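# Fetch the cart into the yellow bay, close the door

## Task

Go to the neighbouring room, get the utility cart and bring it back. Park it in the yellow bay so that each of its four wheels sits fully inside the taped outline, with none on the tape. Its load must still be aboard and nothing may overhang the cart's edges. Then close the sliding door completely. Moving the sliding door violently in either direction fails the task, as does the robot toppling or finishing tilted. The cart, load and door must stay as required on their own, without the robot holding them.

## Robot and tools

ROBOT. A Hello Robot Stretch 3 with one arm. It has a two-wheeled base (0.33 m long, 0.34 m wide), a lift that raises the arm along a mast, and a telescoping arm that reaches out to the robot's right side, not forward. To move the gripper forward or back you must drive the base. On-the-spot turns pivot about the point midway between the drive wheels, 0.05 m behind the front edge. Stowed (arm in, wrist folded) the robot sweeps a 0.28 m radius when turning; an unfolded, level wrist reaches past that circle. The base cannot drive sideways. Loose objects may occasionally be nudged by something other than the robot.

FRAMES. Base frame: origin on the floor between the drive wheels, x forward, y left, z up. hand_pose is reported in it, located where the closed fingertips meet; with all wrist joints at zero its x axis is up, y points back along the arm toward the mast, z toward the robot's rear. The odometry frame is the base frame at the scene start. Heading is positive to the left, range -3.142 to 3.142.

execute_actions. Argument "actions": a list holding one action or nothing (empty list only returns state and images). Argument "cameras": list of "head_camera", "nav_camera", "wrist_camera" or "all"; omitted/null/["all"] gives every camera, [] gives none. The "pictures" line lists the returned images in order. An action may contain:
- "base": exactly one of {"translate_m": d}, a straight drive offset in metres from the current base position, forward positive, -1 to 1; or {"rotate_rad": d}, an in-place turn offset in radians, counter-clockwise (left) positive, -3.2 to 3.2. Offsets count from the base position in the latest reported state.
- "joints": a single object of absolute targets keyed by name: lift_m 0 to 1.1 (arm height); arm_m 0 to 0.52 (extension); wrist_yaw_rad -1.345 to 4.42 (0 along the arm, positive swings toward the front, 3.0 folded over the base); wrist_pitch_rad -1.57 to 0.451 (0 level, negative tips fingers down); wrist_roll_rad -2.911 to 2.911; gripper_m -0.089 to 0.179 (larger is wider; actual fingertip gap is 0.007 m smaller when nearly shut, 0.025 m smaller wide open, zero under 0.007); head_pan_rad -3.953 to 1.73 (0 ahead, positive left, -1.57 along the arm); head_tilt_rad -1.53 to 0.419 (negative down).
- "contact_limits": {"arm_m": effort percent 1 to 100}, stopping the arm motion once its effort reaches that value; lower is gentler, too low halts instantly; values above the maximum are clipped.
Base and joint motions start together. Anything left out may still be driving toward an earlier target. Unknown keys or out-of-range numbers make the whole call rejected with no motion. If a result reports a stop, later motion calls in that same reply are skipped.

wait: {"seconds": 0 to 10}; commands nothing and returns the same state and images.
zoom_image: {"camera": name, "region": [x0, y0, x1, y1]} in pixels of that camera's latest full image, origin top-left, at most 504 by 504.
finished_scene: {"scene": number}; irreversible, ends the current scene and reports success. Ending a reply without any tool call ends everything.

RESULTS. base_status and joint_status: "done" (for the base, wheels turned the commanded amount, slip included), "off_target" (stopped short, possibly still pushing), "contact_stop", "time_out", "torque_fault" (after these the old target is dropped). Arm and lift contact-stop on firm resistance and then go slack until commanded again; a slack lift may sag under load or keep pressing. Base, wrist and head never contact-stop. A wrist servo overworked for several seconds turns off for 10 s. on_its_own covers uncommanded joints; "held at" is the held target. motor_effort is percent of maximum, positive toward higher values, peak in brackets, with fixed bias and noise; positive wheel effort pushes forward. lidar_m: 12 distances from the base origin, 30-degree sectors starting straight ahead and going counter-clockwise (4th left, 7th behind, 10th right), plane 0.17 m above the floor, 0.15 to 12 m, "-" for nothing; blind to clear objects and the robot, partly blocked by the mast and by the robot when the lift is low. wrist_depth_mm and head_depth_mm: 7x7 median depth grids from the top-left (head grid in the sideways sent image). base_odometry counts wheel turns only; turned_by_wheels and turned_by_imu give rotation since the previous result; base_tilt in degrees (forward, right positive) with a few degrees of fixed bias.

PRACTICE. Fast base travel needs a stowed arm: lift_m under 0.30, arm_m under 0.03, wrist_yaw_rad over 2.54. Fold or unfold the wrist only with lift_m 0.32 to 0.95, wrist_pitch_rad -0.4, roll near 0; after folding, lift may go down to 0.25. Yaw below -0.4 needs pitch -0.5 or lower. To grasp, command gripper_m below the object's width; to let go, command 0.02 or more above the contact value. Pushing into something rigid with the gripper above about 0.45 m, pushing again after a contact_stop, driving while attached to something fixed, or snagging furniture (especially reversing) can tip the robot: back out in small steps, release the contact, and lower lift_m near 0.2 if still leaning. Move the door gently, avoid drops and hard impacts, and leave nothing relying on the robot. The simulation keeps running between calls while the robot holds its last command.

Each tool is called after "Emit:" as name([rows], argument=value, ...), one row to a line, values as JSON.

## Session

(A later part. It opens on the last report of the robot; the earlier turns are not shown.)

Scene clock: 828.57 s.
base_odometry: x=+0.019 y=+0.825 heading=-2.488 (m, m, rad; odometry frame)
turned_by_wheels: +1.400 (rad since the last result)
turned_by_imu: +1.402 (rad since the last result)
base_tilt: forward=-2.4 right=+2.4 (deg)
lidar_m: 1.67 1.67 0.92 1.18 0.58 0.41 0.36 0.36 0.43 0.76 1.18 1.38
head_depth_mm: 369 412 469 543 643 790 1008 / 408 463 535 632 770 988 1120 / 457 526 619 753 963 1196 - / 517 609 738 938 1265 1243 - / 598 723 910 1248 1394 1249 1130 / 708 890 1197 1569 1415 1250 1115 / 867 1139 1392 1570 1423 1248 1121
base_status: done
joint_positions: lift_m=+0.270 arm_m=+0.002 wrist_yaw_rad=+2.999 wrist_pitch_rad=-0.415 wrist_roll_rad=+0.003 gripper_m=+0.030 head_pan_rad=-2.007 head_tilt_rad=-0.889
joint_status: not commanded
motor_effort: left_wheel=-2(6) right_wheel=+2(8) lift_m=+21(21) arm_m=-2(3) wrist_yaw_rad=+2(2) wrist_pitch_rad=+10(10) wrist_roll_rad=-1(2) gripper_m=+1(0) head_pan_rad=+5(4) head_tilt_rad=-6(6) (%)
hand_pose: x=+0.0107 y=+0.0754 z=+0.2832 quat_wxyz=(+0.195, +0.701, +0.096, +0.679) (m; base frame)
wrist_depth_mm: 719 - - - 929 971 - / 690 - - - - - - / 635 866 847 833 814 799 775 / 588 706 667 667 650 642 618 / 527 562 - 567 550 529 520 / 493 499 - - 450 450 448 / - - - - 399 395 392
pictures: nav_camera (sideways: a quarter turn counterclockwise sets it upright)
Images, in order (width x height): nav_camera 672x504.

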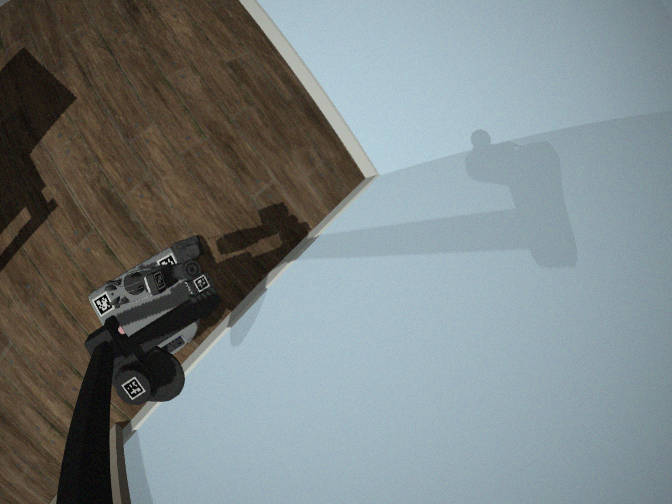

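Emit:
execute_actions([
  {"base":{"translate_m":0.65},"joints":{"head_pan_rad":-3.9,"head_tilt_rad":-0.25}},
], cameras=["head_camera","nav_camera"])

Scene clock: 835.10 s.
base_odometry: x=-0.497 y=+0.429 heading=-2.488 (m, m, rad; odometry frame)
turned_by_wheels: +0.000 (rad since the last result)
turned_by_imu: +0.000 (rad since the last result)
base_tilt: forward=-2.4 right=+2.4 (deg)
lidar_m: 1.03 1.04 1.01 0.88 0.88 1.13 0.99 0.99 1.17 1.03 1.03 1.18
head_depth_mm: - - - - - - - / 2056 2186 2294 2441 - - - / 1674 1859 1823 2096 2265 2005 1558 / 1434 1512 1588 1668 1763 1838 1544 / 1260 1303 1379 1436 1509 1590 1541 / 1119 1161 1207 1251 1307 1378 1421 / 1011 1043 1084 1120 1164 1222 1292
base_status: done
joint_positions: lift_m=+0.270 arm_m=+0.002 wrist_yaw_rad=+2.999 wrist_pitch_rad=-0.416 wrist_roll_rad=+0.003 gripper_m=+0.030 head_pan_rad=-3.893 head_tilt_rad=-0.260
joint_status: all done
motor_effort: left_wheel=-2(6) right_wheel=+2(7) lift_m=+21(21) arm_m=-3(3) wrist_yaw_rad=+1(2) wrist_pitch_rad=+10(10) wrist_roll_rad=-1(1) gripper_m=+0(0) head_pan_rad=-4(50) head_tilt_rad=+6(43) (%)
hand_pose: x=+0.0107 y=+0.0754 z=+0.2832 quat_wxyz=(+0.195, +0.701, +0.096, +0.679) (m; base frame)
wrist_depth_mm: - - - 929 - - 880 / - - - - - - 915 / 923 865 853 848 804 805 771 / 710 712 685 661 652 648 618 / 587 571 - 560 557 526 524 / 484 495 - - 443 452 446 / - - - - 400 389 390
pictures: head_camera (sideways: a quarter turn clockwise sets it upright), nav_camera (sideways: a quarter turn counterclockwise sets it upright)
Images, in order (width x height): head_camera 896x504, nav_camera 672x504.

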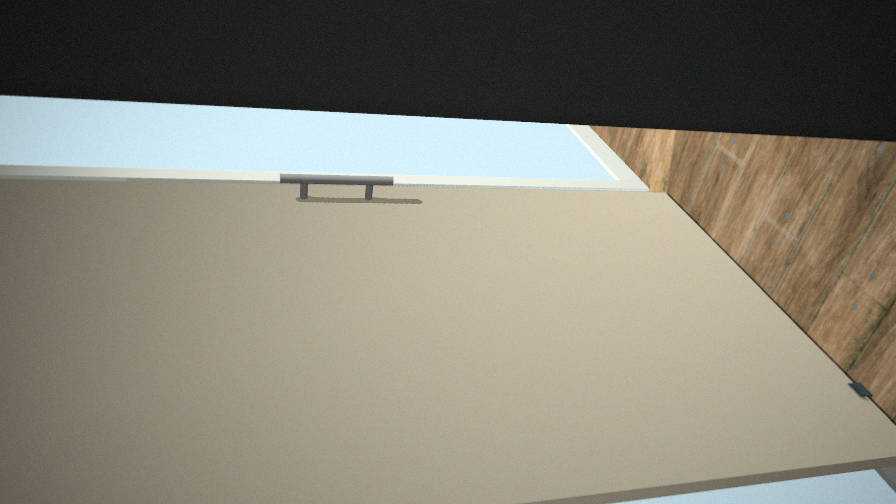

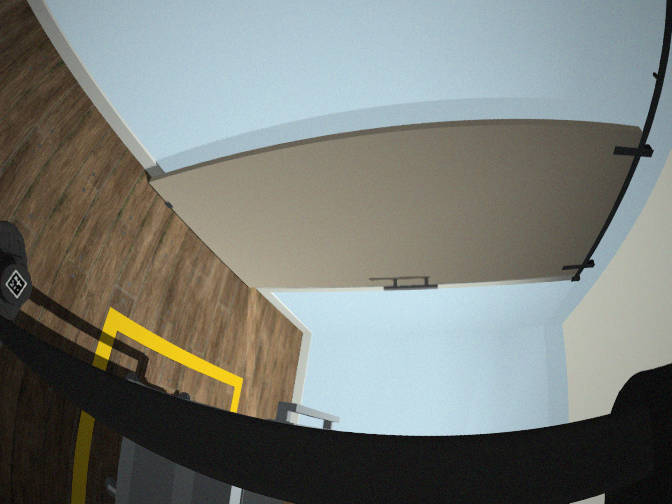

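Emit:
zoom_image(camera="nav_camera", region=[480, 100, 672, 340])

Emit:
zoom_image(camera="head_camera", region=[500, 110, 780, 260])

Region (480, 100, 672, 340) of nav_camera's 672x504 image, scaled by 2.100, with more detail than that image has; it fills the left 403 columns of this view, and the rest is white.

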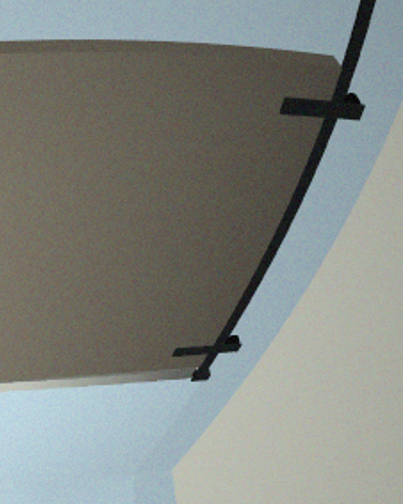

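Region (500, 110, 780, 260) of head_camera's 896x504 image, scaled by 1.800, with more detail than that image has; it fills the top 270 rows of this view, and the rest is white.

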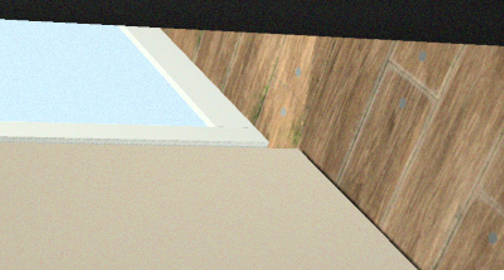

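Emit:
execute_actions([
  {"joints":{"head_pan_rad":-3.9,"head_tilt_rad":0.3}},
], cameras=["head_camera"])

Scene clock: 842.53 s.
base_odometry: x=-0.497 y=+0.429 heading=-2.488 (m, m, rad; odometry frame)
turned_by_wheels: +0.000 (rad since the last result)
turned_by_imu: +0.000 (rad since the last result)
base_tilt: forward=-2.4 right=+2.4 (deg)
lidar_m: 1.03 1.04 1.00 0.88 0.88 1.13 0.99 0.99 1.17 1.03 1.03 1.18
head_depth_mm: - - - - - - - / - - - - - 2177 2038 / - - - - 1977 1743 1778 / - 1800 1799 1679 1597 1535 1465 / 1427 1612 1500 1448 1390 1325 1279 / 1333 1414 1307 1258 1218 1173 1138 / 1285 1215 1161 1119 1094 1052 1025
base_status: not commanded
joint_positions: lift_m=+0.270 arm_m=+0.002 wrist_yaw_rad=+2.999 wrist_pitch_rad=-0.416 wrist_roll_rad=+0.003 gripper_m=+0.030 head_pan_rad=-3.893 head_tilt_rad=+0.283
joint_status: all done
motor_effort: left_wheel=-2(2) right_wheel=+2(2) lift_m=+21(21) arm_m=-3(2) wrist_yaw_rad=+1(2) wrist_pitch_rad=+10(10) wrist_roll_rad=-2(1) gripper_m=+0(0) head_pan_rad=-5(3) head_tilt_rad=+10(45) (%)
hand_pose: x=+0.0107 y=+0.0754 z=+0.2832 quat_wxyz=(+0.195, +0.701, +0.096, +0.679) (m; base frame)
wrist_depth_mm: - - - 937 - - 896 / - - - - - - 919 / 936 877 862 842 819 795 746 / 715 701 673 678 653 642 616 / 576 563 - 563 559 527 519 / 492 499 - - 440 454 447 / - - - - 399 397 396
pictures: head_camera (sideways: a quarter turn clockwise sets it upright)
Images, in order (width x height): head_camera 896x504.

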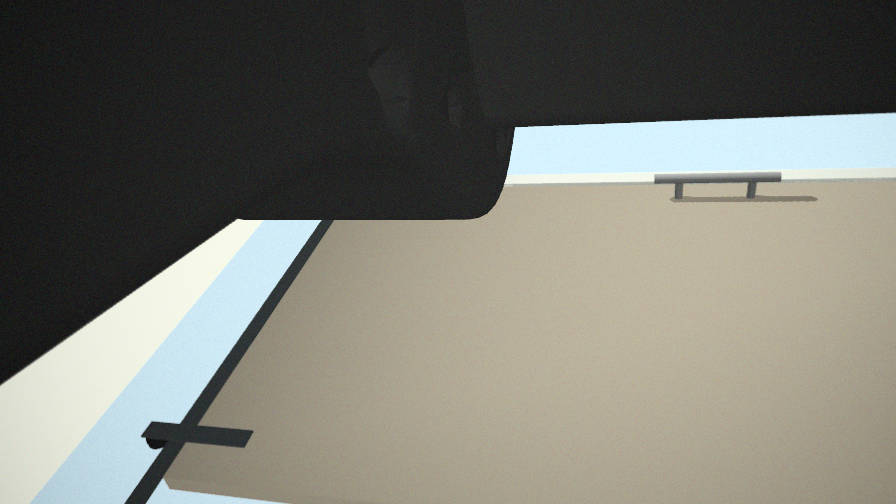

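Mast blocks it; rotate the base a little.

Emit:
execute_actions([
  {"base":{"rotate_rad":-0.4},"joints":{"head_pan_rad":-3.85,"head_tilt_rad":0.2}},
], cameras=["head_camera"])

Scene clock: 845.30 s.
base_odometry: x=-0.497 y=+0.429 heading=-2.888 (m, m, rad; odometry frame)
turned_by_wheels: -0.400 (rad since the last result)
turned_by_imu: -0.400 (rad since the last result)
base_tilt: forward=-2.3 right=+2.4 (deg)
lidar_m: 1.11 1.03 1.05 0.95 0.88 1.50 1.07 0.99 1.01 1.10 1.02 1.04
head_depth_mm: - - - - - - - / - - - 2678 2575 2526 1164 / 1551 1966 2816 2703 2667 2578 2498 / 1470 1958 2874 2878 2718 2674 2560 / 1467 1969 2746 2854 2753 2663 2581 / 1466 1989 2218 2190 2152 2132 2110 / 1462 1745 1680 1672 1648 1620 1615
base_status: done
joint_positions: lift_m=+0.270 arm_m=+0.002 wrist_yaw_rad=+2.999 wrist_pitch_rad=-0.416 wrist_roll_rad=+0.003 gripper_m=+0.030 head_pan_rad=-3.857 head_tilt_rad=+0.198
joint_status: all done
motor_effort: left_wheel=+2(7) right_wheel=-3(7) lift_m=+21(21) arm_m=-2(2) wrist_yaw_rad=+2(1) wrist_pitch_rad=+10(10) wrist_roll_rad=-1(1) gripper_m=+0(1) head_pan_rad=+5(12) head_tilt_rad=+1(13) (%)
hand_pose: x=+0.0107 y=+0.0754 z=+0.2832 quat_wxyz=(+0.195, +0.701, +0.096, +0.679) (m; base frame)
wrist_depth_mm: - - - - - 901 785 / 722 - - - - 952 816 / 868 883 842 841 823 803 772 / 721 687 679 664 645 625 611 / 578 563 - 570 547 517 523 / 487 505 - - 451 453 448 / - - - - 403 393 392
pictures: head_camera (sideways: a quarter turn clockwise sets it upright)
Images, in order (width x height): head_camera 896x504.

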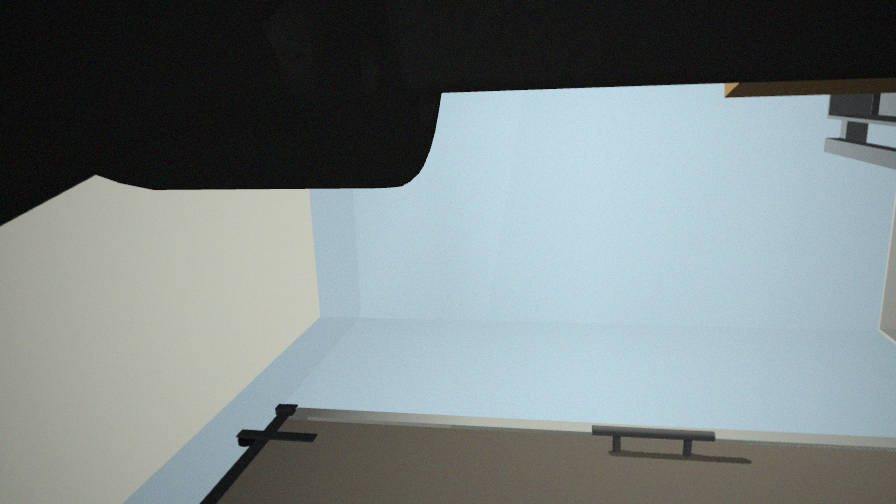

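Emit:
zoom_image(camera="head_camera", region=[200, 380, 400, 504])

Region (200, 380, 400, 504) of head_camera's 896x504 image, scaled by 2.520, with more detail than that image has; it fills the top 312 rows of this view, and the rest is white.

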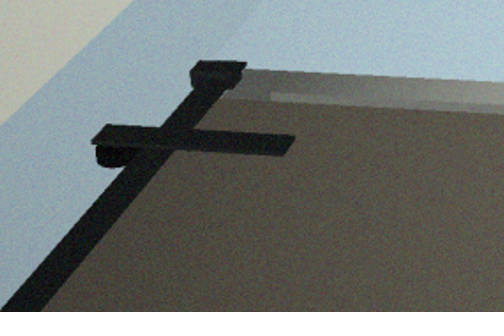

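Emit:
execute_actions([
  {"base":{"rotate_rad":0.4},"joints":{"head_pan_rad":-1.7,"head_tilt_rad":-0.95}},
], cameras=[])

Emit:
execute_actions([
  {"base":{"translate_m":-0.65}},
], cameras=[])

Emit:
execute_actions([
  {"base":{"rotate_rad":-1.4}},
], cameras=[])

Emit:
execute_actions([
  {"base":{"translate_m":-0.33}},
], cameras=["head_camera","nav_camera"])

Scene clock: 858.83 s.
base_odometry: x=-0.497 y=+0.429 heading=-2.488 (m, m, rad; odometry frame)
turned_by_wheels: +0.400 (rad since the last result)
turned_by_imu: +0.401 (rad since the last result)
base_tilt: forward=-2.4 right=+2.4 (deg)
lidar_m: 1.03 1.03 1.01 0.88 0.88 1.13 0.99 0.99 1.17 1.02 1.03 1.18
head_depth_mm: 1125 1368 1657 1541 1355 1214 1098 / 1071 1286 1612 1546 1367 1211 1126 / 1032 1228 1515 1542 1367 1231 - / 990 1170 1421 1554 1378 1220 - / 953 1116 1353 1544 1380 1229 1107 / 922 1072 1279 1514 1384 1228 1104 / 888 1030 1214 1487 1381 1234 1117
base_status: done
joint_positions: lift_m=+0.270 arm_m=+0.002 wrist_yaw_rad=+2.999 wrist_pitch_rad=-0.416 wrist_roll_rad=+0.003 gripper_m=+0.030 head_pan_rad=-1.707 head_tilt_rad=-0.938
joint_status: all done
motor_effort: left_wheel=-2(7) right_wheel=+2(6) lift_m=+21(21) arm_m=-2(2) wrist_yaw_rad=+1(1) wrist_pitch_rad=+10(10) wrist_roll_rad=-2(1) gripper_m=-1(1) head_pan_rad=+4(51) head_tilt_rad=-8(52) (%)
hand_pose: x=+0.0107 y=+0.0754 z=+0.2832 quat_wxyz=(+0.195, +0.701, +0.096, +0.679) (m; base frame)
wrist_depth_mm: - - - 922 - - 908 / - - - - - - 915 / 918 888 850 844 832 784 755 / 719 690 675 650 653 634 624 / 575 571 - 557 550 516 512 / 485 494 - - 446 453 441 / - - - - 399 392 392
pictures: none
No camera images: the call's "cameras" was empty. Leave "cameras" out to get every camera's image.

Scene clock: 862.70 s.
base_odometry: x=+0.019 y=+0.825 heading=-2.488 (m, m, rad; odometry frame)
turned_by_wheels: +0.000 (rad since the last result)
turned_by_imu: +0.001 (rad since the last result)
base_tilt: forward=-2.4 right=+2.4 (deg)
lidar_m: 1.66 1.67 0.92 1.18 0.59 0.41 0.36 0.36 0.43 0.76 1.18 1.39
head_depth_mm: 519 570 633 708 801 927 1045 / 613 687 778 893 1057 1176 1124 / 751 865 1009 1216 1320 1237 - / 966 1157 1452 1525 1378 1222 - / 1098 1288 1563 1576 1377 1221 1112 / 1063 1237 1480 1574 1380 1233 1107 / 1019 1185 1408 1558 1384 1228 1112
base_status: done
joint_positions: lift_m=+0.270 arm_m=+0.002 wrist_yaw_rad=+2.999 wrist_pitch_rad=-0.416 wrist_roll_rad=+0.003 gripper_m=+0.030 head_pan_rad=-1.707 head_tilt_rad=-0.938
joint_status: not commanded
motor_effort: left_wheel=-2(7) right_wheel=+2(3) lift_m=+21(21) arm_m=-3(2) wrist_yaw_rad=+1(2) wrist_pitch_rad=+10(10) wrist_roll_rad=-2(1) gripper_m=+0(1) head_pan_rad=+4(4) head_tilt_rad=-7(7) (%)
hand_pose: x=+0.0107 y=+0.0754 z=+0.2832 quat_wxyz=(+0.195, +0.701, +0.096, +0.679) (m; base frame)
wrist_depth_mm: 715 - - - 922 965 - / 693 - - - - - - / 637 868 863 844 822 798 762 / 589 702 681 668 660 622 612 / 528 566 - 555 547 527 520 / 489 490 - - 450 454 445 / - - - - 401 394 392
pictures: none
No camera images: the call's "cameras" was empty. Leave "cameras" out to get every camera's image.

Scene clock: 864.80 s.
base_odometry: x=+0.019 y=+0.825 heading=+2.396 (m, m, rad; odometry frame)
turned_by_wheels: -1.400 (rad since the last result)
turned_by_imu: -1.402 (rad since the last result)
base_tilt: forward=-2.4 right=+2.4 (deg)
lidar_m: 1.17 1.20 1.59 1.66 1.10 0.92 1.53 0.54 0.38 0.36 0.37 0.49
head_depth_mm: 327 389 482 633 916 1194 1099 / 320 380 467 608 867 1198 1132 / 314 373 456 585 820 1180 - / 309 364 443 566 782 1167 - / 303 355 431 546 748 1145 1109 / 299 348 420 529 716 1098 1110 / 296 340 409 512 683 1026 1108
base_status: done
joint_positions: lift_m=+0.270 arm_m=+0.002 wrist_yaw_rad=+2.999 wrist_pitch_rad=-0.416 wrist_roll_rad=+0.003 gripper_m=+0.030 head_pan_rad=-1.707 head_tilt_rad=-0.939
joint_status: not commanded
motor_effort: left_wheel=+2(8) right_wheel=-3(6) lift_m=+21(21) arm_m=-2(3) wrist_yaw_rad=+1(2) wrist_pitch_rad=+10(10) wrist_roll_rad=-2(1) gripper_m=+0(0) head_pan_rad=+5(5) head_tilt_rad=-7(7) (%)
hand_pose: x=+0.0107 y=+0.0754 z=+0.2832 quat_wxyz=(+0.195, +0.701, +0.096, +0.679) (m; base frame)
wrist_depth_mm: - - - - - - - / - - - - - - - / 929 881 860 824 799 787 772 / 712 690 676 652 642 638 623 / 578 566 - 568 551 533 516 / 484 497 - - 444 446 444 / - - - - 402 392 390
pictures: none
No camera images: the call's "cameras" was empty. Leave "cameras" out to get every camera's image.

Scene clock: 867.63 s.
base_odometry: x=+0.261 y=+0.601 heading=+2.396 (m, m, rad; odometry frame)
turned_by_wheels: +0.000 (rad since the last result)
turned_by_imu: +0.001 (rad since the last result)
base_tilt: forward=-2.4 right=+2.4 (deg)
lidar_m: 1.23 1.54 1.73 1.65 0.68 0.73 1.89 0.49 0.36 0.38 0.39 0.51
head_depth_mm: 301 343 425 557 807 1183 1094 / 336 382 445 547 764 1188 1130 / 332 393 481 618 818 1188 - / 326 384 468 597 826 1190 - / 320 376 455 578 791 1179 1105 / 314 367 444 560 755 1144 1116 / 308 360 432 541 723 1089 1116
base_status: done
joint_positions: lift_m=+0.270 arm_m=+0.002 wrist_yaw_rad=+2.999 wrist_pitch_rad=-0.416 wrist_roll_rad=+0.003 gripper_m=+0.030 head_pan_rad=-1.707 head_tilt_rad=-0.939
joint_status: not commanded
motor_effort: left_wheel=+2(5) right_wheel=-3(8) lift_m=+21(21) arm_m=-3(2) wrist_yaw_rad=+2(2) wrist_pitch_rad=+10(10) wrist_roll_rad=-1(2) gripper_m=+0(0) head_pan_rad=+4(3) head_tilt_rad=-6(7) (%)
hand_pose: x=+0.0107 y=+0.0754 z=+0.2832 quat_wxyz=(+0.195, +0.701, +0.096, +0.679) (m; base frame)
wrist_depth_mm: - - - - - - - / 748 - - - - - - / 622 864 876 824 809 776 806 / 647 698 678 651 648 629 621 / 573 572 - 564 552 530 516 / 489 495 - - 446 447 440 / - - - - 399 392 391
pictures: head_camera (sideways: a quarter turn clockwise sets it upright), nav_camera (sideways: a quarter turn counterclockwise sets it upright)
Images, in order (width x height): head_camera 896x504, nav_camera 672x504.

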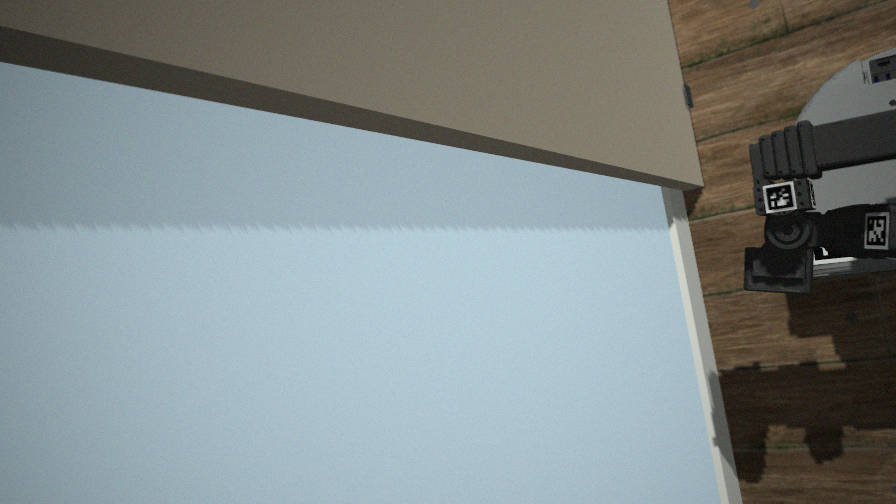

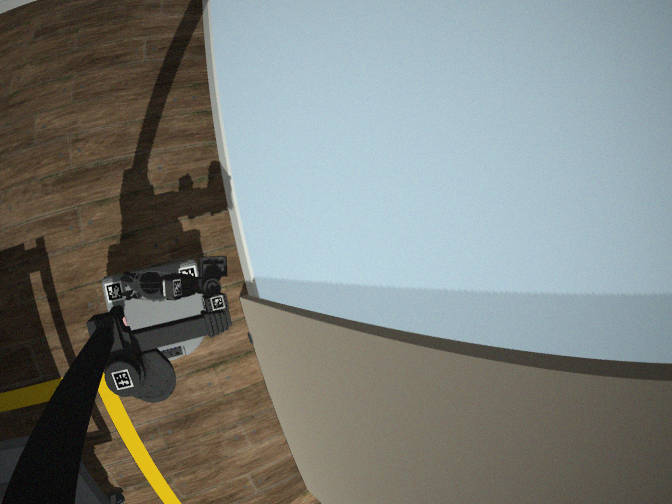

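Emit:
execute_actions([
  {"joints":{"arm_m":0.22,"wrist_pitch_rad":-0.4},"contact_limits":{"arm_m":10}},
], cameras=["head_camera"])

Scene clock: 873.17 s.
base_odometry: x=+0.261 y=+0.601 heading=+2.396 (m, m, rad; odometry frame)
turned_by_wheels: +0.000 (rad since the last result)
turned_by_imu: +0.000 (rad since the last result)
base_tilt: forward=-2.4 right=+2.4 (deg)
lidar_m: 1.23 1.54 1.73 1.64 0.68 0.73 1.90 0.49 0.36 0.38 0.39 0.51
head_depth_mm: 301 343 424 556 809 1189 1100 / 336 382 445 548 763 1183 - / 332 393 480 620 790 1180 - / 326 384 468 598 793 1196 1128 / 320 376 455 577 785 1176 1107 / 314 368 444 559 758 1146 1113 / 308 360 433 541 723 1094 1113
base_status: not commanded
joint_positions: lift_m=+0.270 arm_m=+0.173 wrist_yaw_rad=+3.008 wrist_pitch_rad=-0.417 wrist_roll_rad=+0.003 gripper_m=+0.030 head_pan_rad=-1.706 head_tilt_rad=-0.939
joint_status: arm_m contact_stop (moved +0.171 of +0.218); the others done
on_its_own: arm_m is slack since a contact_stop, until your next command for it (your +0.220 is given up)
motor_effort: left_wheel=+1(2) right_wheel=+1(9) lift_m=+21(21) arm_m=+0(10) wrist_yaw_rad=-9(13) wrist_pitch_rad=+10(12) wrist_roll_rad=-1(1) gripper_m=+0(1) head_pan_rad=+4(4) head_tilt_rad=-6(7) (%)
contact_limits: arm_m 10 (drawing in: default 24, maximum 40; extending or still: default 35, maximum 56)
hand_pose: x=+0.0087 y=-0.0952 z=+0.2829 quat_wxyz=(+0.193, +0.701, +0.100, +0.680) (m; base frame)
wrist_depth_mm: - - - - - - - / 668 - - - - - - / 803 880 851 828 813 794 765 / 706 725 - 695 641 631 607 / 579 - - - 552 523 512 / 484 - - - 441 448 445 / - - - - 391 391 387
pictures: head_camera (sideways: a quarter turn clockwise sets it upright)
Images, in order (width x height): head_camera 896x504.

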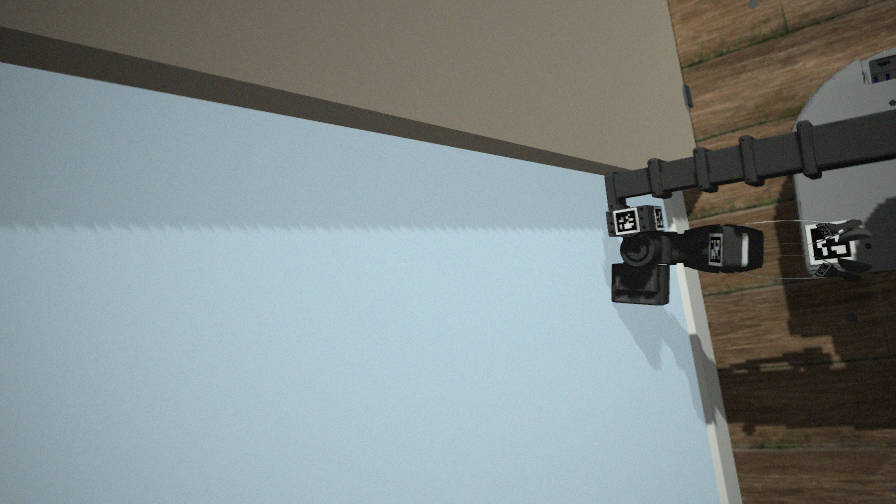

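Emit:
execute_actions([
  {"joints":{"arm_m":0.143}},
], cameras=[])

Emit:
execute_actions([
  {"base":{"translate_m":-0.05}},
], cameras=["head_camera"])

Scene clock: 880.33 s.
base_odometry: x=+0.261 y=+0.601 heading=+2.396 (m, m, rad; odometry frame)
turned_by_wheels: +0.000 (rad since the last result)
turned_by_imu: +0.001 (rad since the last result)
base_tilt: forward=-2.4 right=+2.3 (deg)
lidar_m: 1.23 1.54 1.74 1.65 0.68 0.73 1.89 0.49 0.36 0.38 0.39 0.51
head_depth_mm: 301 343 424 557 807 1194 1097 / 336 382 447 549 765 1185 - / 332 393 481 619 807 1171 - / 326 384 467 598 825 - 1134 / 319 376 456 577 791 1177 1107 / 314 368 444 557 756 1147 1115 / 308 360 433 543 724 1098 1114
base_status: not commanded
joint_positions: lift_m=+0.270 arm_m=+0.143 wrist_yaw_rad=+3.002 wrist_pitch_rad=-0.417 wrist_roll_rad=+0.003 gripper_m=+0.030 head_pan_rad=-1.706 head_tilt_rad=-0.939
joint_status: all done
motor_effort: left_wheel=+2(2) right_wheel=-2(2) lift_m=+21(21) arm_m=-3(3) wrist_yaw_rad=-2(9) wrist_pitch_rad=+11(10) wrist_roll_rad=-1(1) gripper_m=+0(0) head_pan_rad=+3(4) head_tilt_rad=-6(7) (%)
hand_pose: x=+0.0100 y=-0.0659 z=+0.2829 quat_wxyz=(+0.195, +0.701, +0.098, +0.679) (m; base frame)
wrist_depth_mm: - - - - - - - / 667 - - - - - - / 733 903 837 812 822 782 754 / 700 709 698 691 646 641 619 / 585 - - - 547 531 517 / 490 - - - 440 451 442 / - - - - 396 393 393
pictures: none
No camera images: the call's "cameras" was empty. Leave "cameras" out to get every camera's image.

Scene clock: 881.97 s.
base_odometry: x=+0.298 y=+0.567 heading=+2.396 (m, m, rad; odometry frame)
turned_by_wheels: +0.000 (rad since the last result)
turned_by_imu: +0.000 (rad since the last result)
base_tilt: forward=-2.4 right=+2.4 (deg)
lidar_m: 1.24 1.59 1.73 1.64 0.65 0.72 1.90 0.49 0.35 0.34 0.39 0.52
head_depth_mm: 297 346 428 561 813 1194 1093 / 294 338 416 539 770 1178 - / 320 366 436 549 744 1163 - / 328 387 472 601 830 - 1134 / 322 379 460 581 797 1173 1105 / 316 370 447 564 761 1140 1112 / 310 363 436 546 733 1103 1108
base_status: done
joint_positions: lift_m=+0.270 arm_m=+0.143 wrist_yaw_rad=+3.002 wrist_pitch_rad=-0.417 wrist_roll_rad=+0.003 gripper_m=+0.030 head_pan_rad=-1.706 head_tilt_rad=-0.939
joint_status: not commanded
motor_effort: left_wheel=+1(2) right_wheel=-2(6) lift_m=+21(21) arm_m=-3(2) wrist_yaw_rad=-2(2) wrist_pitch_rad=+10(11) wrist_roll_rad=-1(1) gripper_m=+1(1) head_pan_rad=+4(5) head_tilt_rad=-7(7) (%)
hand_pose: x=+0.0101 y=-0.0659 z=+0.2829 quat_wxyz=(+0.195, +0.701, +0.098, +0.679) (m; base frame)
wrist_depth_mm: - - - - - - - / 667 - - - - - - / 842 889 854 851 809 798 763 / 686 706 718 702 647 624 629 / 588 - - - 558 528 525 / 489 - - - 447 452 442 / - - - - 397 394 391
pictures: head_camera (sideways: a quarter turn clockwise sets it upright)
Images, in order (width x height): head_camera 896x504.

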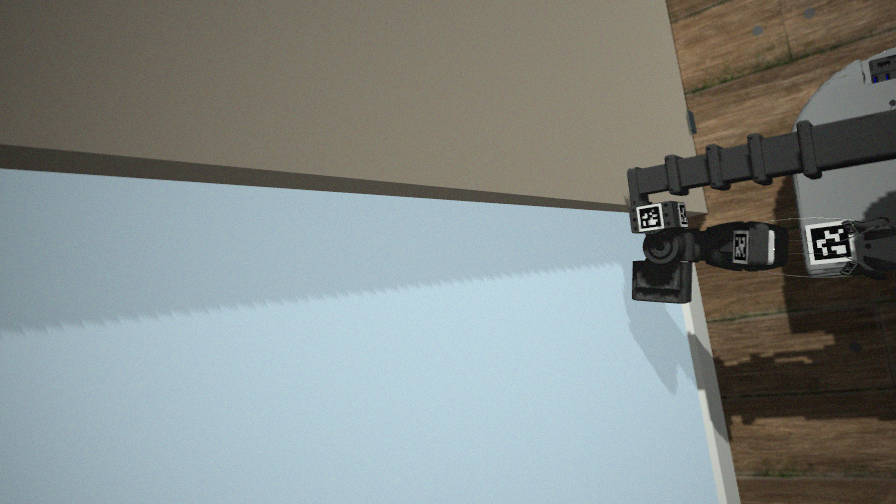

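Emit:
execute_actions([
  {"base":{"translate_m":-0.05}},
], cameras=["head_camera"])

Scene clock: 884.90 s.
base_odometry: x=+0.335 y=+0.533 heading=+2.396 (m, m, rad; odometry frame)
turned_by_wheels: +0.000 (rad since the last result)
turned_by_imu: +0.001 (rad since the last result)
base_tilt: forward=-2.4 right=+2.4 (deg)
lidar_m: 1.24 1.64 1.73 1.64 0.65 0.72 1.92 0.50 0.35 0.33 0.40 0.52
head_depth_mm: 299 350 431 566 823 1196 1099 / 295 341 420 544 777 1176 - / 292 333 408 525 726 1174 - / 297 338 428 556 785 - 1136 / 325 383 463 587 801 1173 1109 / 319 373 451 567 765 1144 1112 / 313 366 440 551 735 1111 1107
base_status: done
joint_positions: lift_m=+0.270 arm_m=+0.143 wrist_yaw_rad=+3.002 wrist_pitch_rad=-0.417 wrist_roll_rad=+0.003 gripper_m=+0.030 head_pan_rad=-1.706 head_tilt_rad=-0.939
joint_status: not commanded
motor_effort: left_wheel=+2(2) right_wheel=-2(6) lift_m=+21(21) arm_m=-3(2) wrist_yaw_rad=-2(2) wrist_pitch_rad=+11(11) wrist_roll_rad=-1(1) gripper_m=+0(0) head_pan_rad=+5(4) head_tilt_rad=-7(6) (%)
hand_pose: x=+0.0101 y=-0.0659 z=+0.2829 quat_wxyz=(+0.195, +0.701, +0.098, +0.679) (m; base frame)
wrist_depth_mm: - - - - - - - / 653 758 - - - - - / 874 836 881 815 818 799 789 / 716 692 731 691 634 634 613 / 587 - - - 555 526 517 / 499 - - - 449 447 445 / - - - - 404 395 389
pictures: head_camera (sideways: a quarter turn clockwise sets it upright)
Images, in order (width x height): head_camera 896x504.

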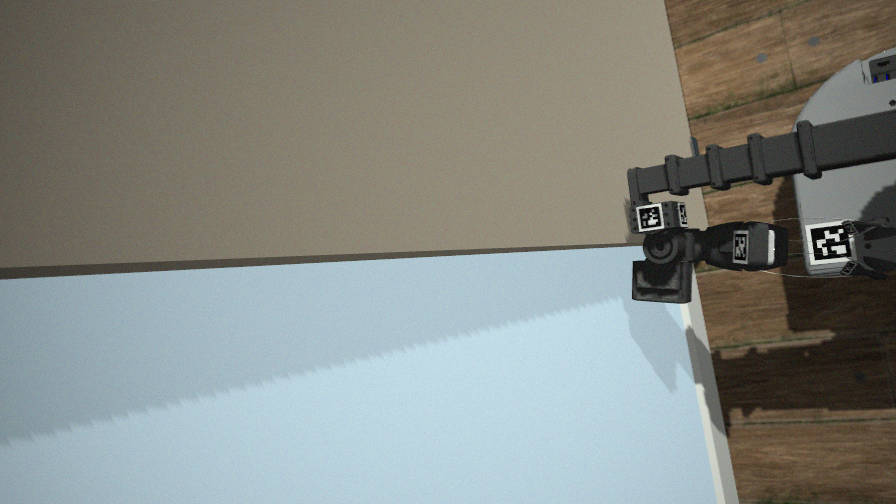

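Emit:
execute_actions([
  {"base":{"translate_m":-0.04}},
], cameras=["head_camera"])

Scene clock: 888.60 s.
base_odometry: x=+0.364 y=+0.506 heading=+2.396 (m, m, rad; odometry frame)
turned_by_wheels: +0.000 (rad since the last result)
turned_by_imu: +0.001 (rad since the last result)
base_tilt: forward=-2.3 right=+2.4 (deg)
lidar_m: 1.25 1.68 1.73 1.64 0.64 0.72 1.92 0.50 0.35 0.33 0.40 0.52
head_depth_mm: 299 351 434 569 824 1198 1092 / 296 343 421 547 780 1181 - / 293 335 410 529 729 1173 - / 290 327 401 533 753 - 1130 / 324 384 466 591 809 1175 1109 / 321 376 453 570 772 1146 1114 / 315 369 442 554 741 1118 1112
base_status: done
joint_positions: lift_m=+0.270 arm_m=+0.143 wrist_yaw_rad=+3.002 wrist_pitch_rad=-0.417 wrist_roll_rad=+0.003 gripper_m=+0.030 head_pan_rad=-1.706 head_tilt_rad=-0.939
joint_status: not commanded
motor_effort: left_wheel=+1(13) right_wheel=-2(39) lift_m=+21(21) arm_m=+0(3) wrist_yaw_rad=-2(41) wrist_pitch_rad=+10(11) wrist_roll_rad=-1(2) gripper_m=+0(1) head_pan_rad=+4(5) head_tilt_rad=-6(6) (%)
hand_pose: x=+0.0100 y=-0.0657 z=+0.2829 quat_wxyz=(+0.195, +0.701, +0.098, +0.679) (m; base frame)
wrist_depth_mm: - - - - - - - / 639 672 - - - - - / 865 846 860 835 793 788 779 / 698 706 736 697 653 633 619 / 580 - - - 553 525 519 / 487 - - - 445 454 444 / - - - - 402 397 390
pictures: head_camera (sideways: a quarter turn clockwise sets it upright)
Images, in order (width x height): head_camera 896x504.

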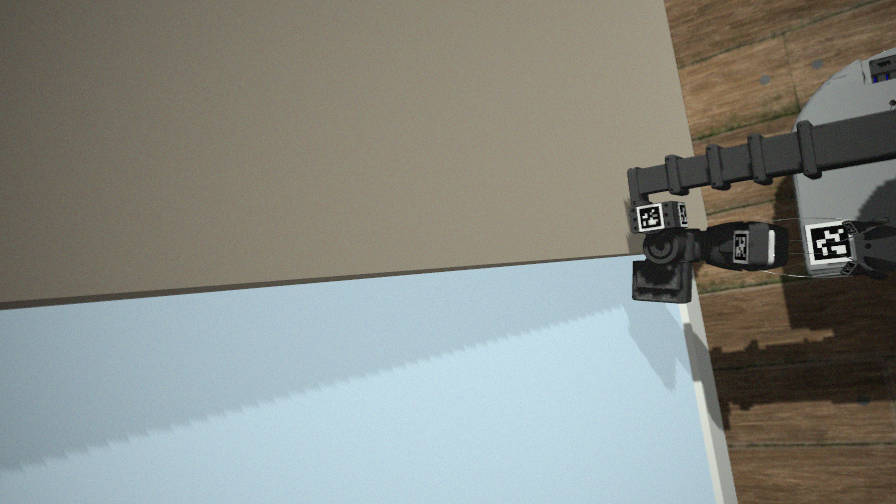

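Emit:
execute_actions([
  {"base":{"translate_m":-0.05}},
], cameras=["head_camera"])

Scene clock: 891.60 s.
base_odometry: x=+0.401 y=+0.472 heading=+2.396 (m, m, rad; odometry frame)
turned_by_wheels: +0.000 (rad since the last result)
turned_by_imu: +0.001 (rad since the last result)
base_tilt: forward=-2.3 right=+2.4 (deg)
lidar_m: 1.26 1.73 1.73 1.06 0.64 0.71 1.94 0.50 0.35 0.34 0.40 0.53
head_depth_mm: 301 354 439 575 831 1199 1095 / 298 346 427 554 787 1182 - / 294 338 414 533 741 1188 - / 292 331 407 541 765 - 1138 / 327 388 471 595 815 1173 1107 / 323 379 457 577 778 1152 1108 / 317 371 446 559 748 1124 1111
base_status: done
joint_positions: lift_m=+0.270 arm_m=+0.143 wrist_yaw_rad=+3.002 wrist_pitch_rad=-0.417 wrist_roll_rad=+0.002 gripper_m=+0.030 head_pan_rad=-1.706 head_tilt_rad=-0.939
joint_status: not commanded
motor_effort: left_wheel=+2(11) right_wheel=-2(45) lift_m=+21(21) arm_m=+0(1) wrist_yaw_rad=-2(46) wrist_pitch_rad=+11(11) wrist_roll_rad=-1(1) gripper_m=+0(0) head_pan_rad=+4(3) head_tilt_rad=-7(6) (%)
hand_pose: x=+0.0100 y=-0.0657 z=+0.2828 quat_wxyz=(+0.195, +0.701, +0.098, +0.679) (m; base frame)
wrist_depth_mm: - - - - - - - / 659 670 - - - - - / 855 815 860 830 820 788 793 / 710 701 721 690 649 626 619 / 583 - - - 545 526 522 / 488 - - - 445 452 445 / - - - - 400 399 387
pictures: head_camera (sideways: a quarter turn clockwise sets it upright)
Images, in order (width x height): head_camera 896x504.

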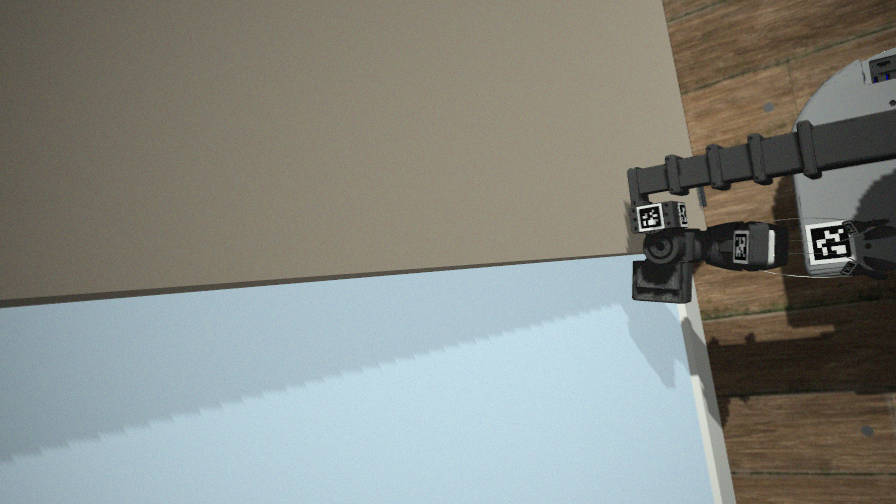

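Emit:
execute_actions([
  {"base":{"translate_m":-0.05}},
], cameras=["head_camera"])

Scene clock: 894.77 s.
base_odometry: x=+0.438 y=+0.438 heading=+2.396 (m, m, rad; odometry frame)
turned_by_wheels: +0.000 (rad since the last result)
turned_by_imu: +0.001 (rad since the last result)
base_tilt: forward=-2.4 right=+2.4 (deg)
lidar_m: 1.27 1.78 1.72 0.79 0.61 0.71 1.94 0.51 0.36 0.34 0.40 0.53
head_depth_mm: 301 357 441 580 843 1195 1101 / 299 349 431 558 797 1176 - / 295 341 418 540 743 1186 - / 293 336 418 548 768 - 1132 / 330 391 473 600 817 1176 1110 / 326 382 461 581 785 1168 1107 / 319 374 449 563 752 1138 1115
base_status: done
joint_positions: lift_m=+0.270 arm_m=+0.143 wrist_yaw_rad=+3.002 wrist_pitch_rad=-0.417 wrist_roll_rad=+0.002 gripper_m=+0.030 head_pan_rad=-1.706 head_tilt_rad=-0.939
joint_status: not commanded
motor_effort: left_wheel=+2(11) right_wheel=-2(46) lift_m=+22(21) arm_m=+0(1) wrist_yaw_rad=-2(47) wrist_pitch_rad=+11(11) wrist_roll_rad=-1(1) gripper_m=+0(0) head_pan_rad=+4(4) head_tilt_rad=-6(7) (%)
hand_pose: x=+0.0100 y=-0.0657 z=+0.2828 quat_wxyz=(+0.195, +0.701, +0.098, +0.679) (m; base frame)
wrist_depth_mm: - - - - - - - / 641 661 - - - - - / 828 832 816 830 814 787 774 / 720 694 719 694 656 637 634 / 596 - - - 550 524 516 / 488 - - - 444 452 447 / - - - - 399 395 388
pictures: head_camera (sideways: a quarter turn clockwise sets it upright)
Images, in order (width x height): head_camera 896x504.

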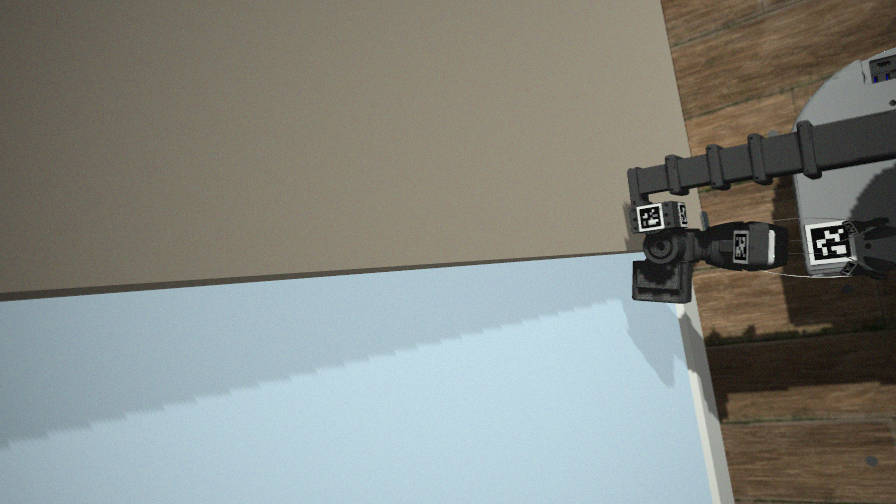

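Emit:
execute_actions([
  {"base":{"translate_m":-0.04}},
], cameras=["head_camera"])

Scene clock: 898.20 s.
base_odometry: x=+0.467 y=+0.411 heading=+2.399 (m, m, rad; odometry frame)
turned_by_wheels: +0.003 (rad since the last result)
turned_by_imu: +0.005 (rad since the last result)
base_tilt: forward=-2.1 right=+2.4 (deg)
lidar_m: 1.29 1.83 1.72 0.59 0.54 0.71 1.92 0.51 0.36 0.34 0.41 0.53
head_depth_mm: 301 358 443 581 838 1198 1096 / 298 350 431 559 798 1184 - / 296 343 418 540 749 1184 - / 293 335 408 521 738 - 1139 / 306 362 460 601 825 1175 1105 / 327 385 464 584 790 1177 1110 / 322 375 452 566 759 1145 1104
base_status: translate_m off_target (by the wheels' count: -0.0398 of -0.0400)
joint_positions: lift_m=+0.270 arm_m=+0.143 wrist_yaw_rad=+3.060 wrist_pitch_rad=-0.417 wrist_roll_rad=+0.002 gripper_m=+0.030 head_pan_rad=-1.706 head_tilt_rad=-0.939
joint_status: not commanded
on_its_own: left_wheel is at rest, and its effort (+21) is outside its rest range (-18 to +18); right_wheel is at rest, and its effort (-65) is outside its rest range (-18 to +18); wrist_yaw_rad is at rest, and its effort (-77) is outside its rest range (-12 to +12)
motor_effort: left_wheel=+21(22) right_wheel=-65(67) lift_m=+22(21) arm_m=+1(0) wrist_yaw_rad=-77(78) wrist_pitch_rad=+11(11) wrist_roll_rad=-1(1) gripper_m=+0(1) head_pan_rad=+5(4) head_tilt_rad=-6(7) (%)
hand_pose: x=-0.0030 y=-0.0642 z=+0.2828 quat_wxyz=(+0.175, +0.698, +0.118, +0.685) (m; base frame)
wrist_depth_mm: - - - - - - - / 662 680 693 - - - - / 760 893 824 839 799 785 762 / 717 706 708 700 647 633 618 / 579 - - - 547 524 526 / 488 - - - 445 449 443 / 435 - - - 399 397 386
pictures: head_camera (sideways: a quarter turn clockwise sets it upright)
Images, in order (width x height): head_camera 896x504.

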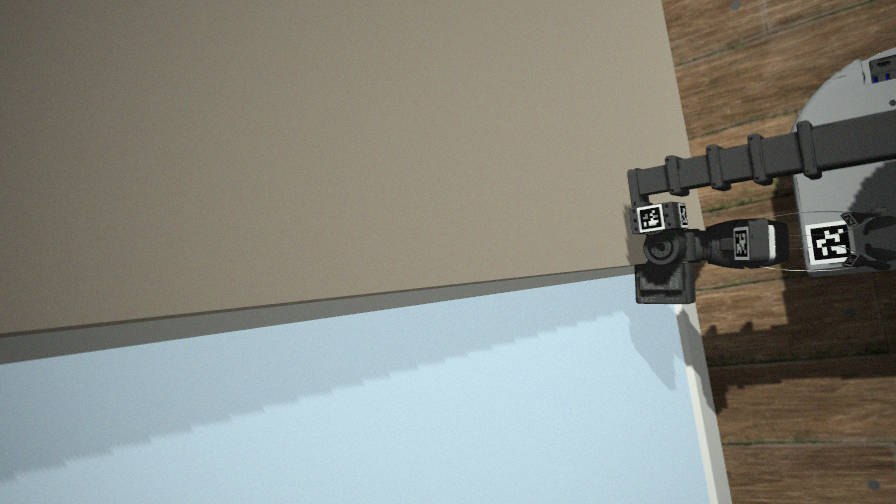

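Door hit its end stop (casing now visible). Relieve load immediately.

Emit:
execute_actions([
  {"base":{"translate_m":0.06}},
], cameras=["head_camera"])

Scene clock: 901.10 s.
base_odometry: x=+0.423 y=+0.452 heading=+2.399 (m, m, rad; odometry frame)
turned_by_wheels: +0.000 (rad since the last result)
turned_by_imu: -0.001 (rad since the last result)
base_tilt: forward=-2.4 right=+2.4 (deg)
lidar_m: 1.28 1.77 1.72 0.87 0.64 0.71 1.91 0.50 0.35 0.35 0.40 0.53
head_depth_mm: 301 356 440 575 833 1194 1097 / 298 347 427 555 793 1182 - / 295 342 416 536 744 1186 - / 333 394 478 602 826 - 1137 / 331 388 472 598 817 1175 1103 / 325 381 459 579 783 1167 1106 / 319 373 449 564 753 1144 1111
base_status: done
joint_positions: lift_m=+0.270 arm_m=+0.143 wrist_yaw_rad=+3.079 wrist_pitch_rad=-0.417 wrist_roll_rad=+0.002 gripper_m=+0.030 head_pan_rad=-1.705 head_tilt_rad=-0.939
joint_status: not commanded
on_its_own: wrist_yaw_rad is held at +3.077, not at your +3.000, by its stall guard, which is not easing now
motor_effort: left_wheel=+1(13) right_wheel=-2(33) lift_m=+21(21) arm_m=+1(1) wrist_yaw_rad=-2(42) wrist_pitch_rad=+11(10) wrist_roll_rad=-2(1) gripper_m=+0(0) head_pan_rad=+2(4) head_tilt_rad=-6(7) (%)
hand_pose: x=-0.0072 y=-0.0638 z=+0.2828 quat_wxyz=(+0.169, +0.696, +0.125, +0.686) (m; base frame)
wrist_depth_mm: - - - - - - - / 669 678 705 - - - - / 819 870 796 841 816 795 787 / 704 702 705 706 648 628 621 / 592 - - - 553 529 511 / 490 - - - - 448 440 / 433 - - - 397 391 395
pictures: head_camera (sideways: a quarter turn clockwise sets it upright)
Images, in order (width x height): head_camera 896x504.

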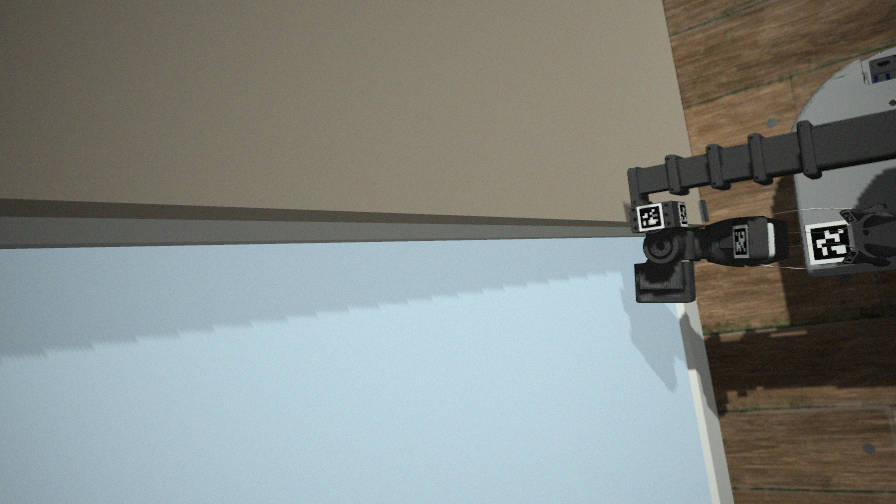

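Emit:
execute_actions([
  {"base":{"translate_m":0.25},"joints":{"arm_m":0.0,"wrist_yaw_rad":3.0,"head_pan_rad":-2.3,"head_tilt_rad":-0.75}},
], cameras=["head_camera","nav_camera"])

Scene clock: 907.83 s.
base_odometry: x=+0.239 y=+0.621 heading=+2.399 (m, m, rad; odometry frame)
turned_by_wheels: +0.000 (rad since the last result)
turned_by_imu: +0.000 (rad since the last result)
base_tilt: forward=-2.4 right=+2.4 (deg)
lidar_m: 1.24 1.51 1.74 1.65 0.69 0.73 1.85 0.49 0.40 0.38 0.39 0.51
head_depth_mm: 492 591 737 972 1416 1301 1142 / 438 511 616 779 1049 1277 1143 / 394 453 533 647 828 1138 1145 / 386 439 514 609 760 978 1155 / 389 438 497 579 691 858 1079 / 359 399 451 515 601 719 906 / 333 368 410 462 531 626 758
base_status: done
joint_positions: lift_m=+0.270 arm_m=+0.002 wrist_yaw_rad=+3.001 wrist_pitch_rad=-0.417 wrist_roll_rad=+0.002 gripper_m=+0.030 head_pan_rad=-2.293 head_tilt_rad=-0.753
joint_status: all done
joint sent to its limit — the command would take arm_m past its lower limit, so that joint was sent only as far as its limit.
motor_effort: left_wheel=+2(7) right_wheel=-2(5) lift_m=+21(21) arm_m=-3(0) wrist_yaw_rad=-1(1) wrist_pitch_rad=+10(11) wrist_roll_rad=-1(1) gripper_m=+0(0) head_pan_rad=-6(43) head_tilt_rad=+2(23) (%)
hand_pose: x=+0.0102 y=+0.0752 z=+0.2828 quat_wxyz=(+0.195, +0.701, +0.097, +0.679) (m; base frame)
wrist_depth_mm: - - - - - - - / 733 - - - - - - / 820 888 855 818 818 798 767 / 651 696 682 663 641 633 618 / 578 569 - 565 546 528 518 / 490 503 - - 446 450 449 / - - - - 395 396 392
pictures: head_camera (sideways: a quarter turn clockwise sets it upright), nav_camera (sideways: a quarter turn counterclockwise sets it upright)
Images, in order (width x height): head_camera 896x504, nav_camera 672x504.

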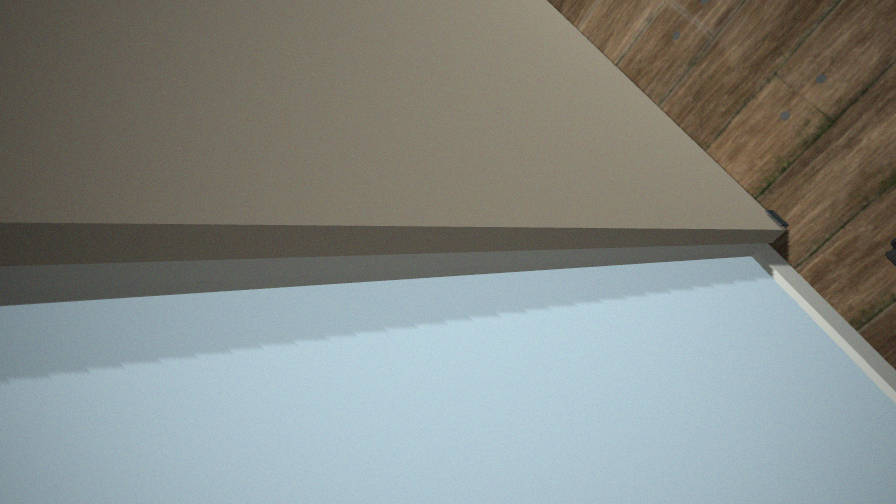

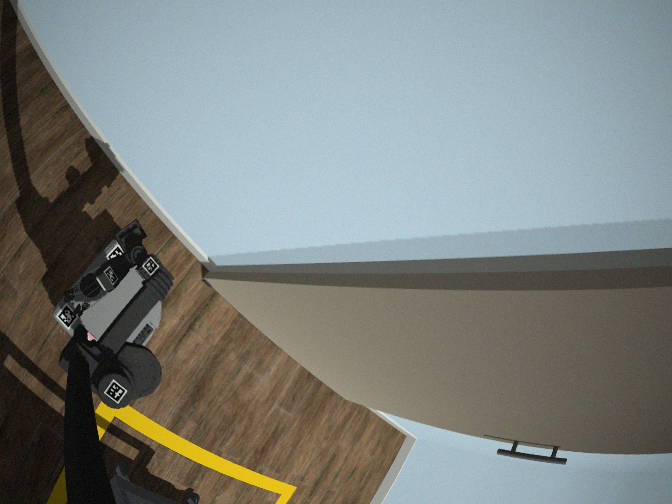

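Emit:
execute_actions([
  {"joints":{"head_pan_rad":1.73,"head_tilt_rad":-0.8}},
], cameras=["head_camera","nav_camera"])

Scene clock: 911.87 s.
base_odometry: x=+0.239 y=+0.621 heading=+2.399 (m, m, rad; odometry frame)
turned_by_wheels: +0.000 (rad since the last result)
turned_by_imu: +0.000 (rad since the last result)
base_tilt: forward=-2.4 right=+2.4 (deg)
lidar_m: 1.23 1.51 1.74 1.65 0.70 0.73 1.85 0.49 0.40 0.38 0.39 0.51
head_depth_mm: 1398 1593 1857 1759 1479 1277 1128 / 1409 1621 1875 1764 1475 1281 1132 / 1427 1630 1904 1746 1488 1283 1130 / 1449 1663 1935 1782 1495 1296 1137 / 1461 1685 1965 1773 1517 1316 - / 1477 1663 1858 1656 - - 1144 / 1464 - - - - 1251 1146
base_status: not commanded
joint_positions: lift_m=+0.270 arm_m=+0.002 wrist_yaw_rad=+3.001 wrist_pitch_rad=-0.417 wrist_roll_rad=+0.002 gripper_m=+0.030 head_pan_rad=+1.723 head_tilt_rad=-0.790
joint_status: all done
motor_effort: left_wheel=+1(1) right_wheel=-2(2) lift_m=+21(21) arm_m=-3(3) wrist_yaw_rad=-1(1) wrist_pitch_rad=+11(10) wrist_roll_rad=-1(1) gripper_m=+0(0) head_pan_rad=+4(52) head_tilt_rad=-6(18) (%)
hand_pose: x=+0.0102 y=+0.0752 z=+0.2828 quat_wxyz=(+0.195, +0.701, +0.097, +0.679) (m; base frame)
wrist_depth_mm: - - - - - - - / 742 - - - - - - / 822 864 856 861 809 778 794 / 646 698 678 647 646 623 622 / 581 562 - 554 556 529 530 / 482 501 - - 444 454 447 / - - - - 399 391 392
pictures: head_camera (sideways: a quarter turn clockwise sets it upright), nav_camera (sideways: a quarter turn counterclockwise sets it upright)
Images, in order (width x height): head_camera 896x504, nav_camera 672x504.

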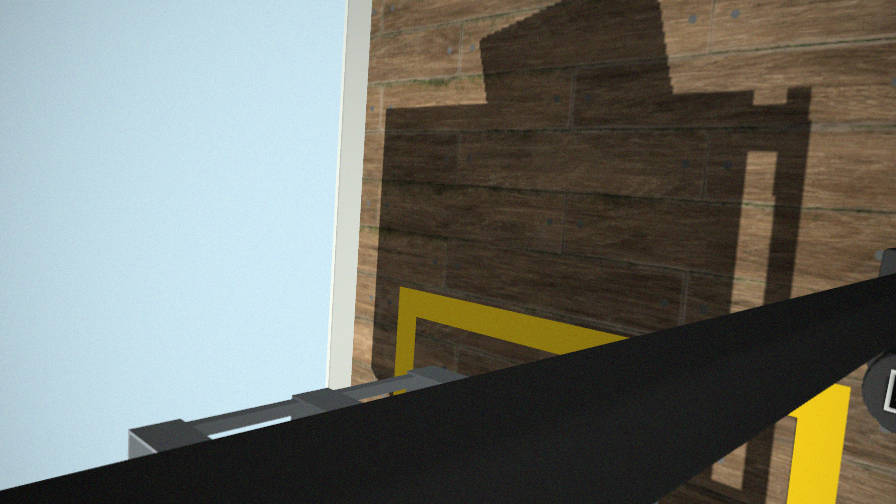

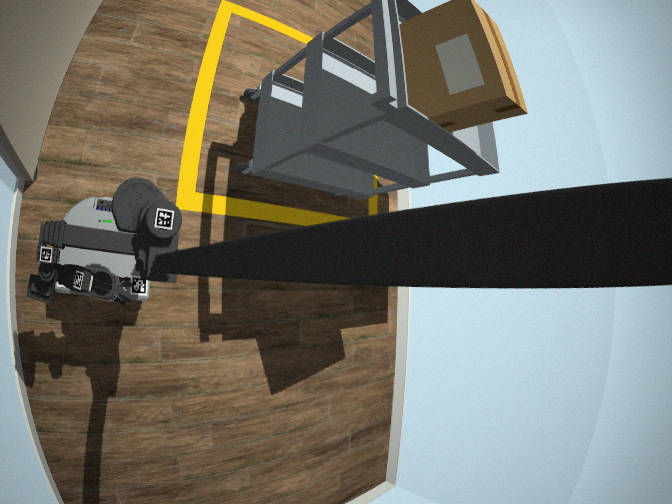

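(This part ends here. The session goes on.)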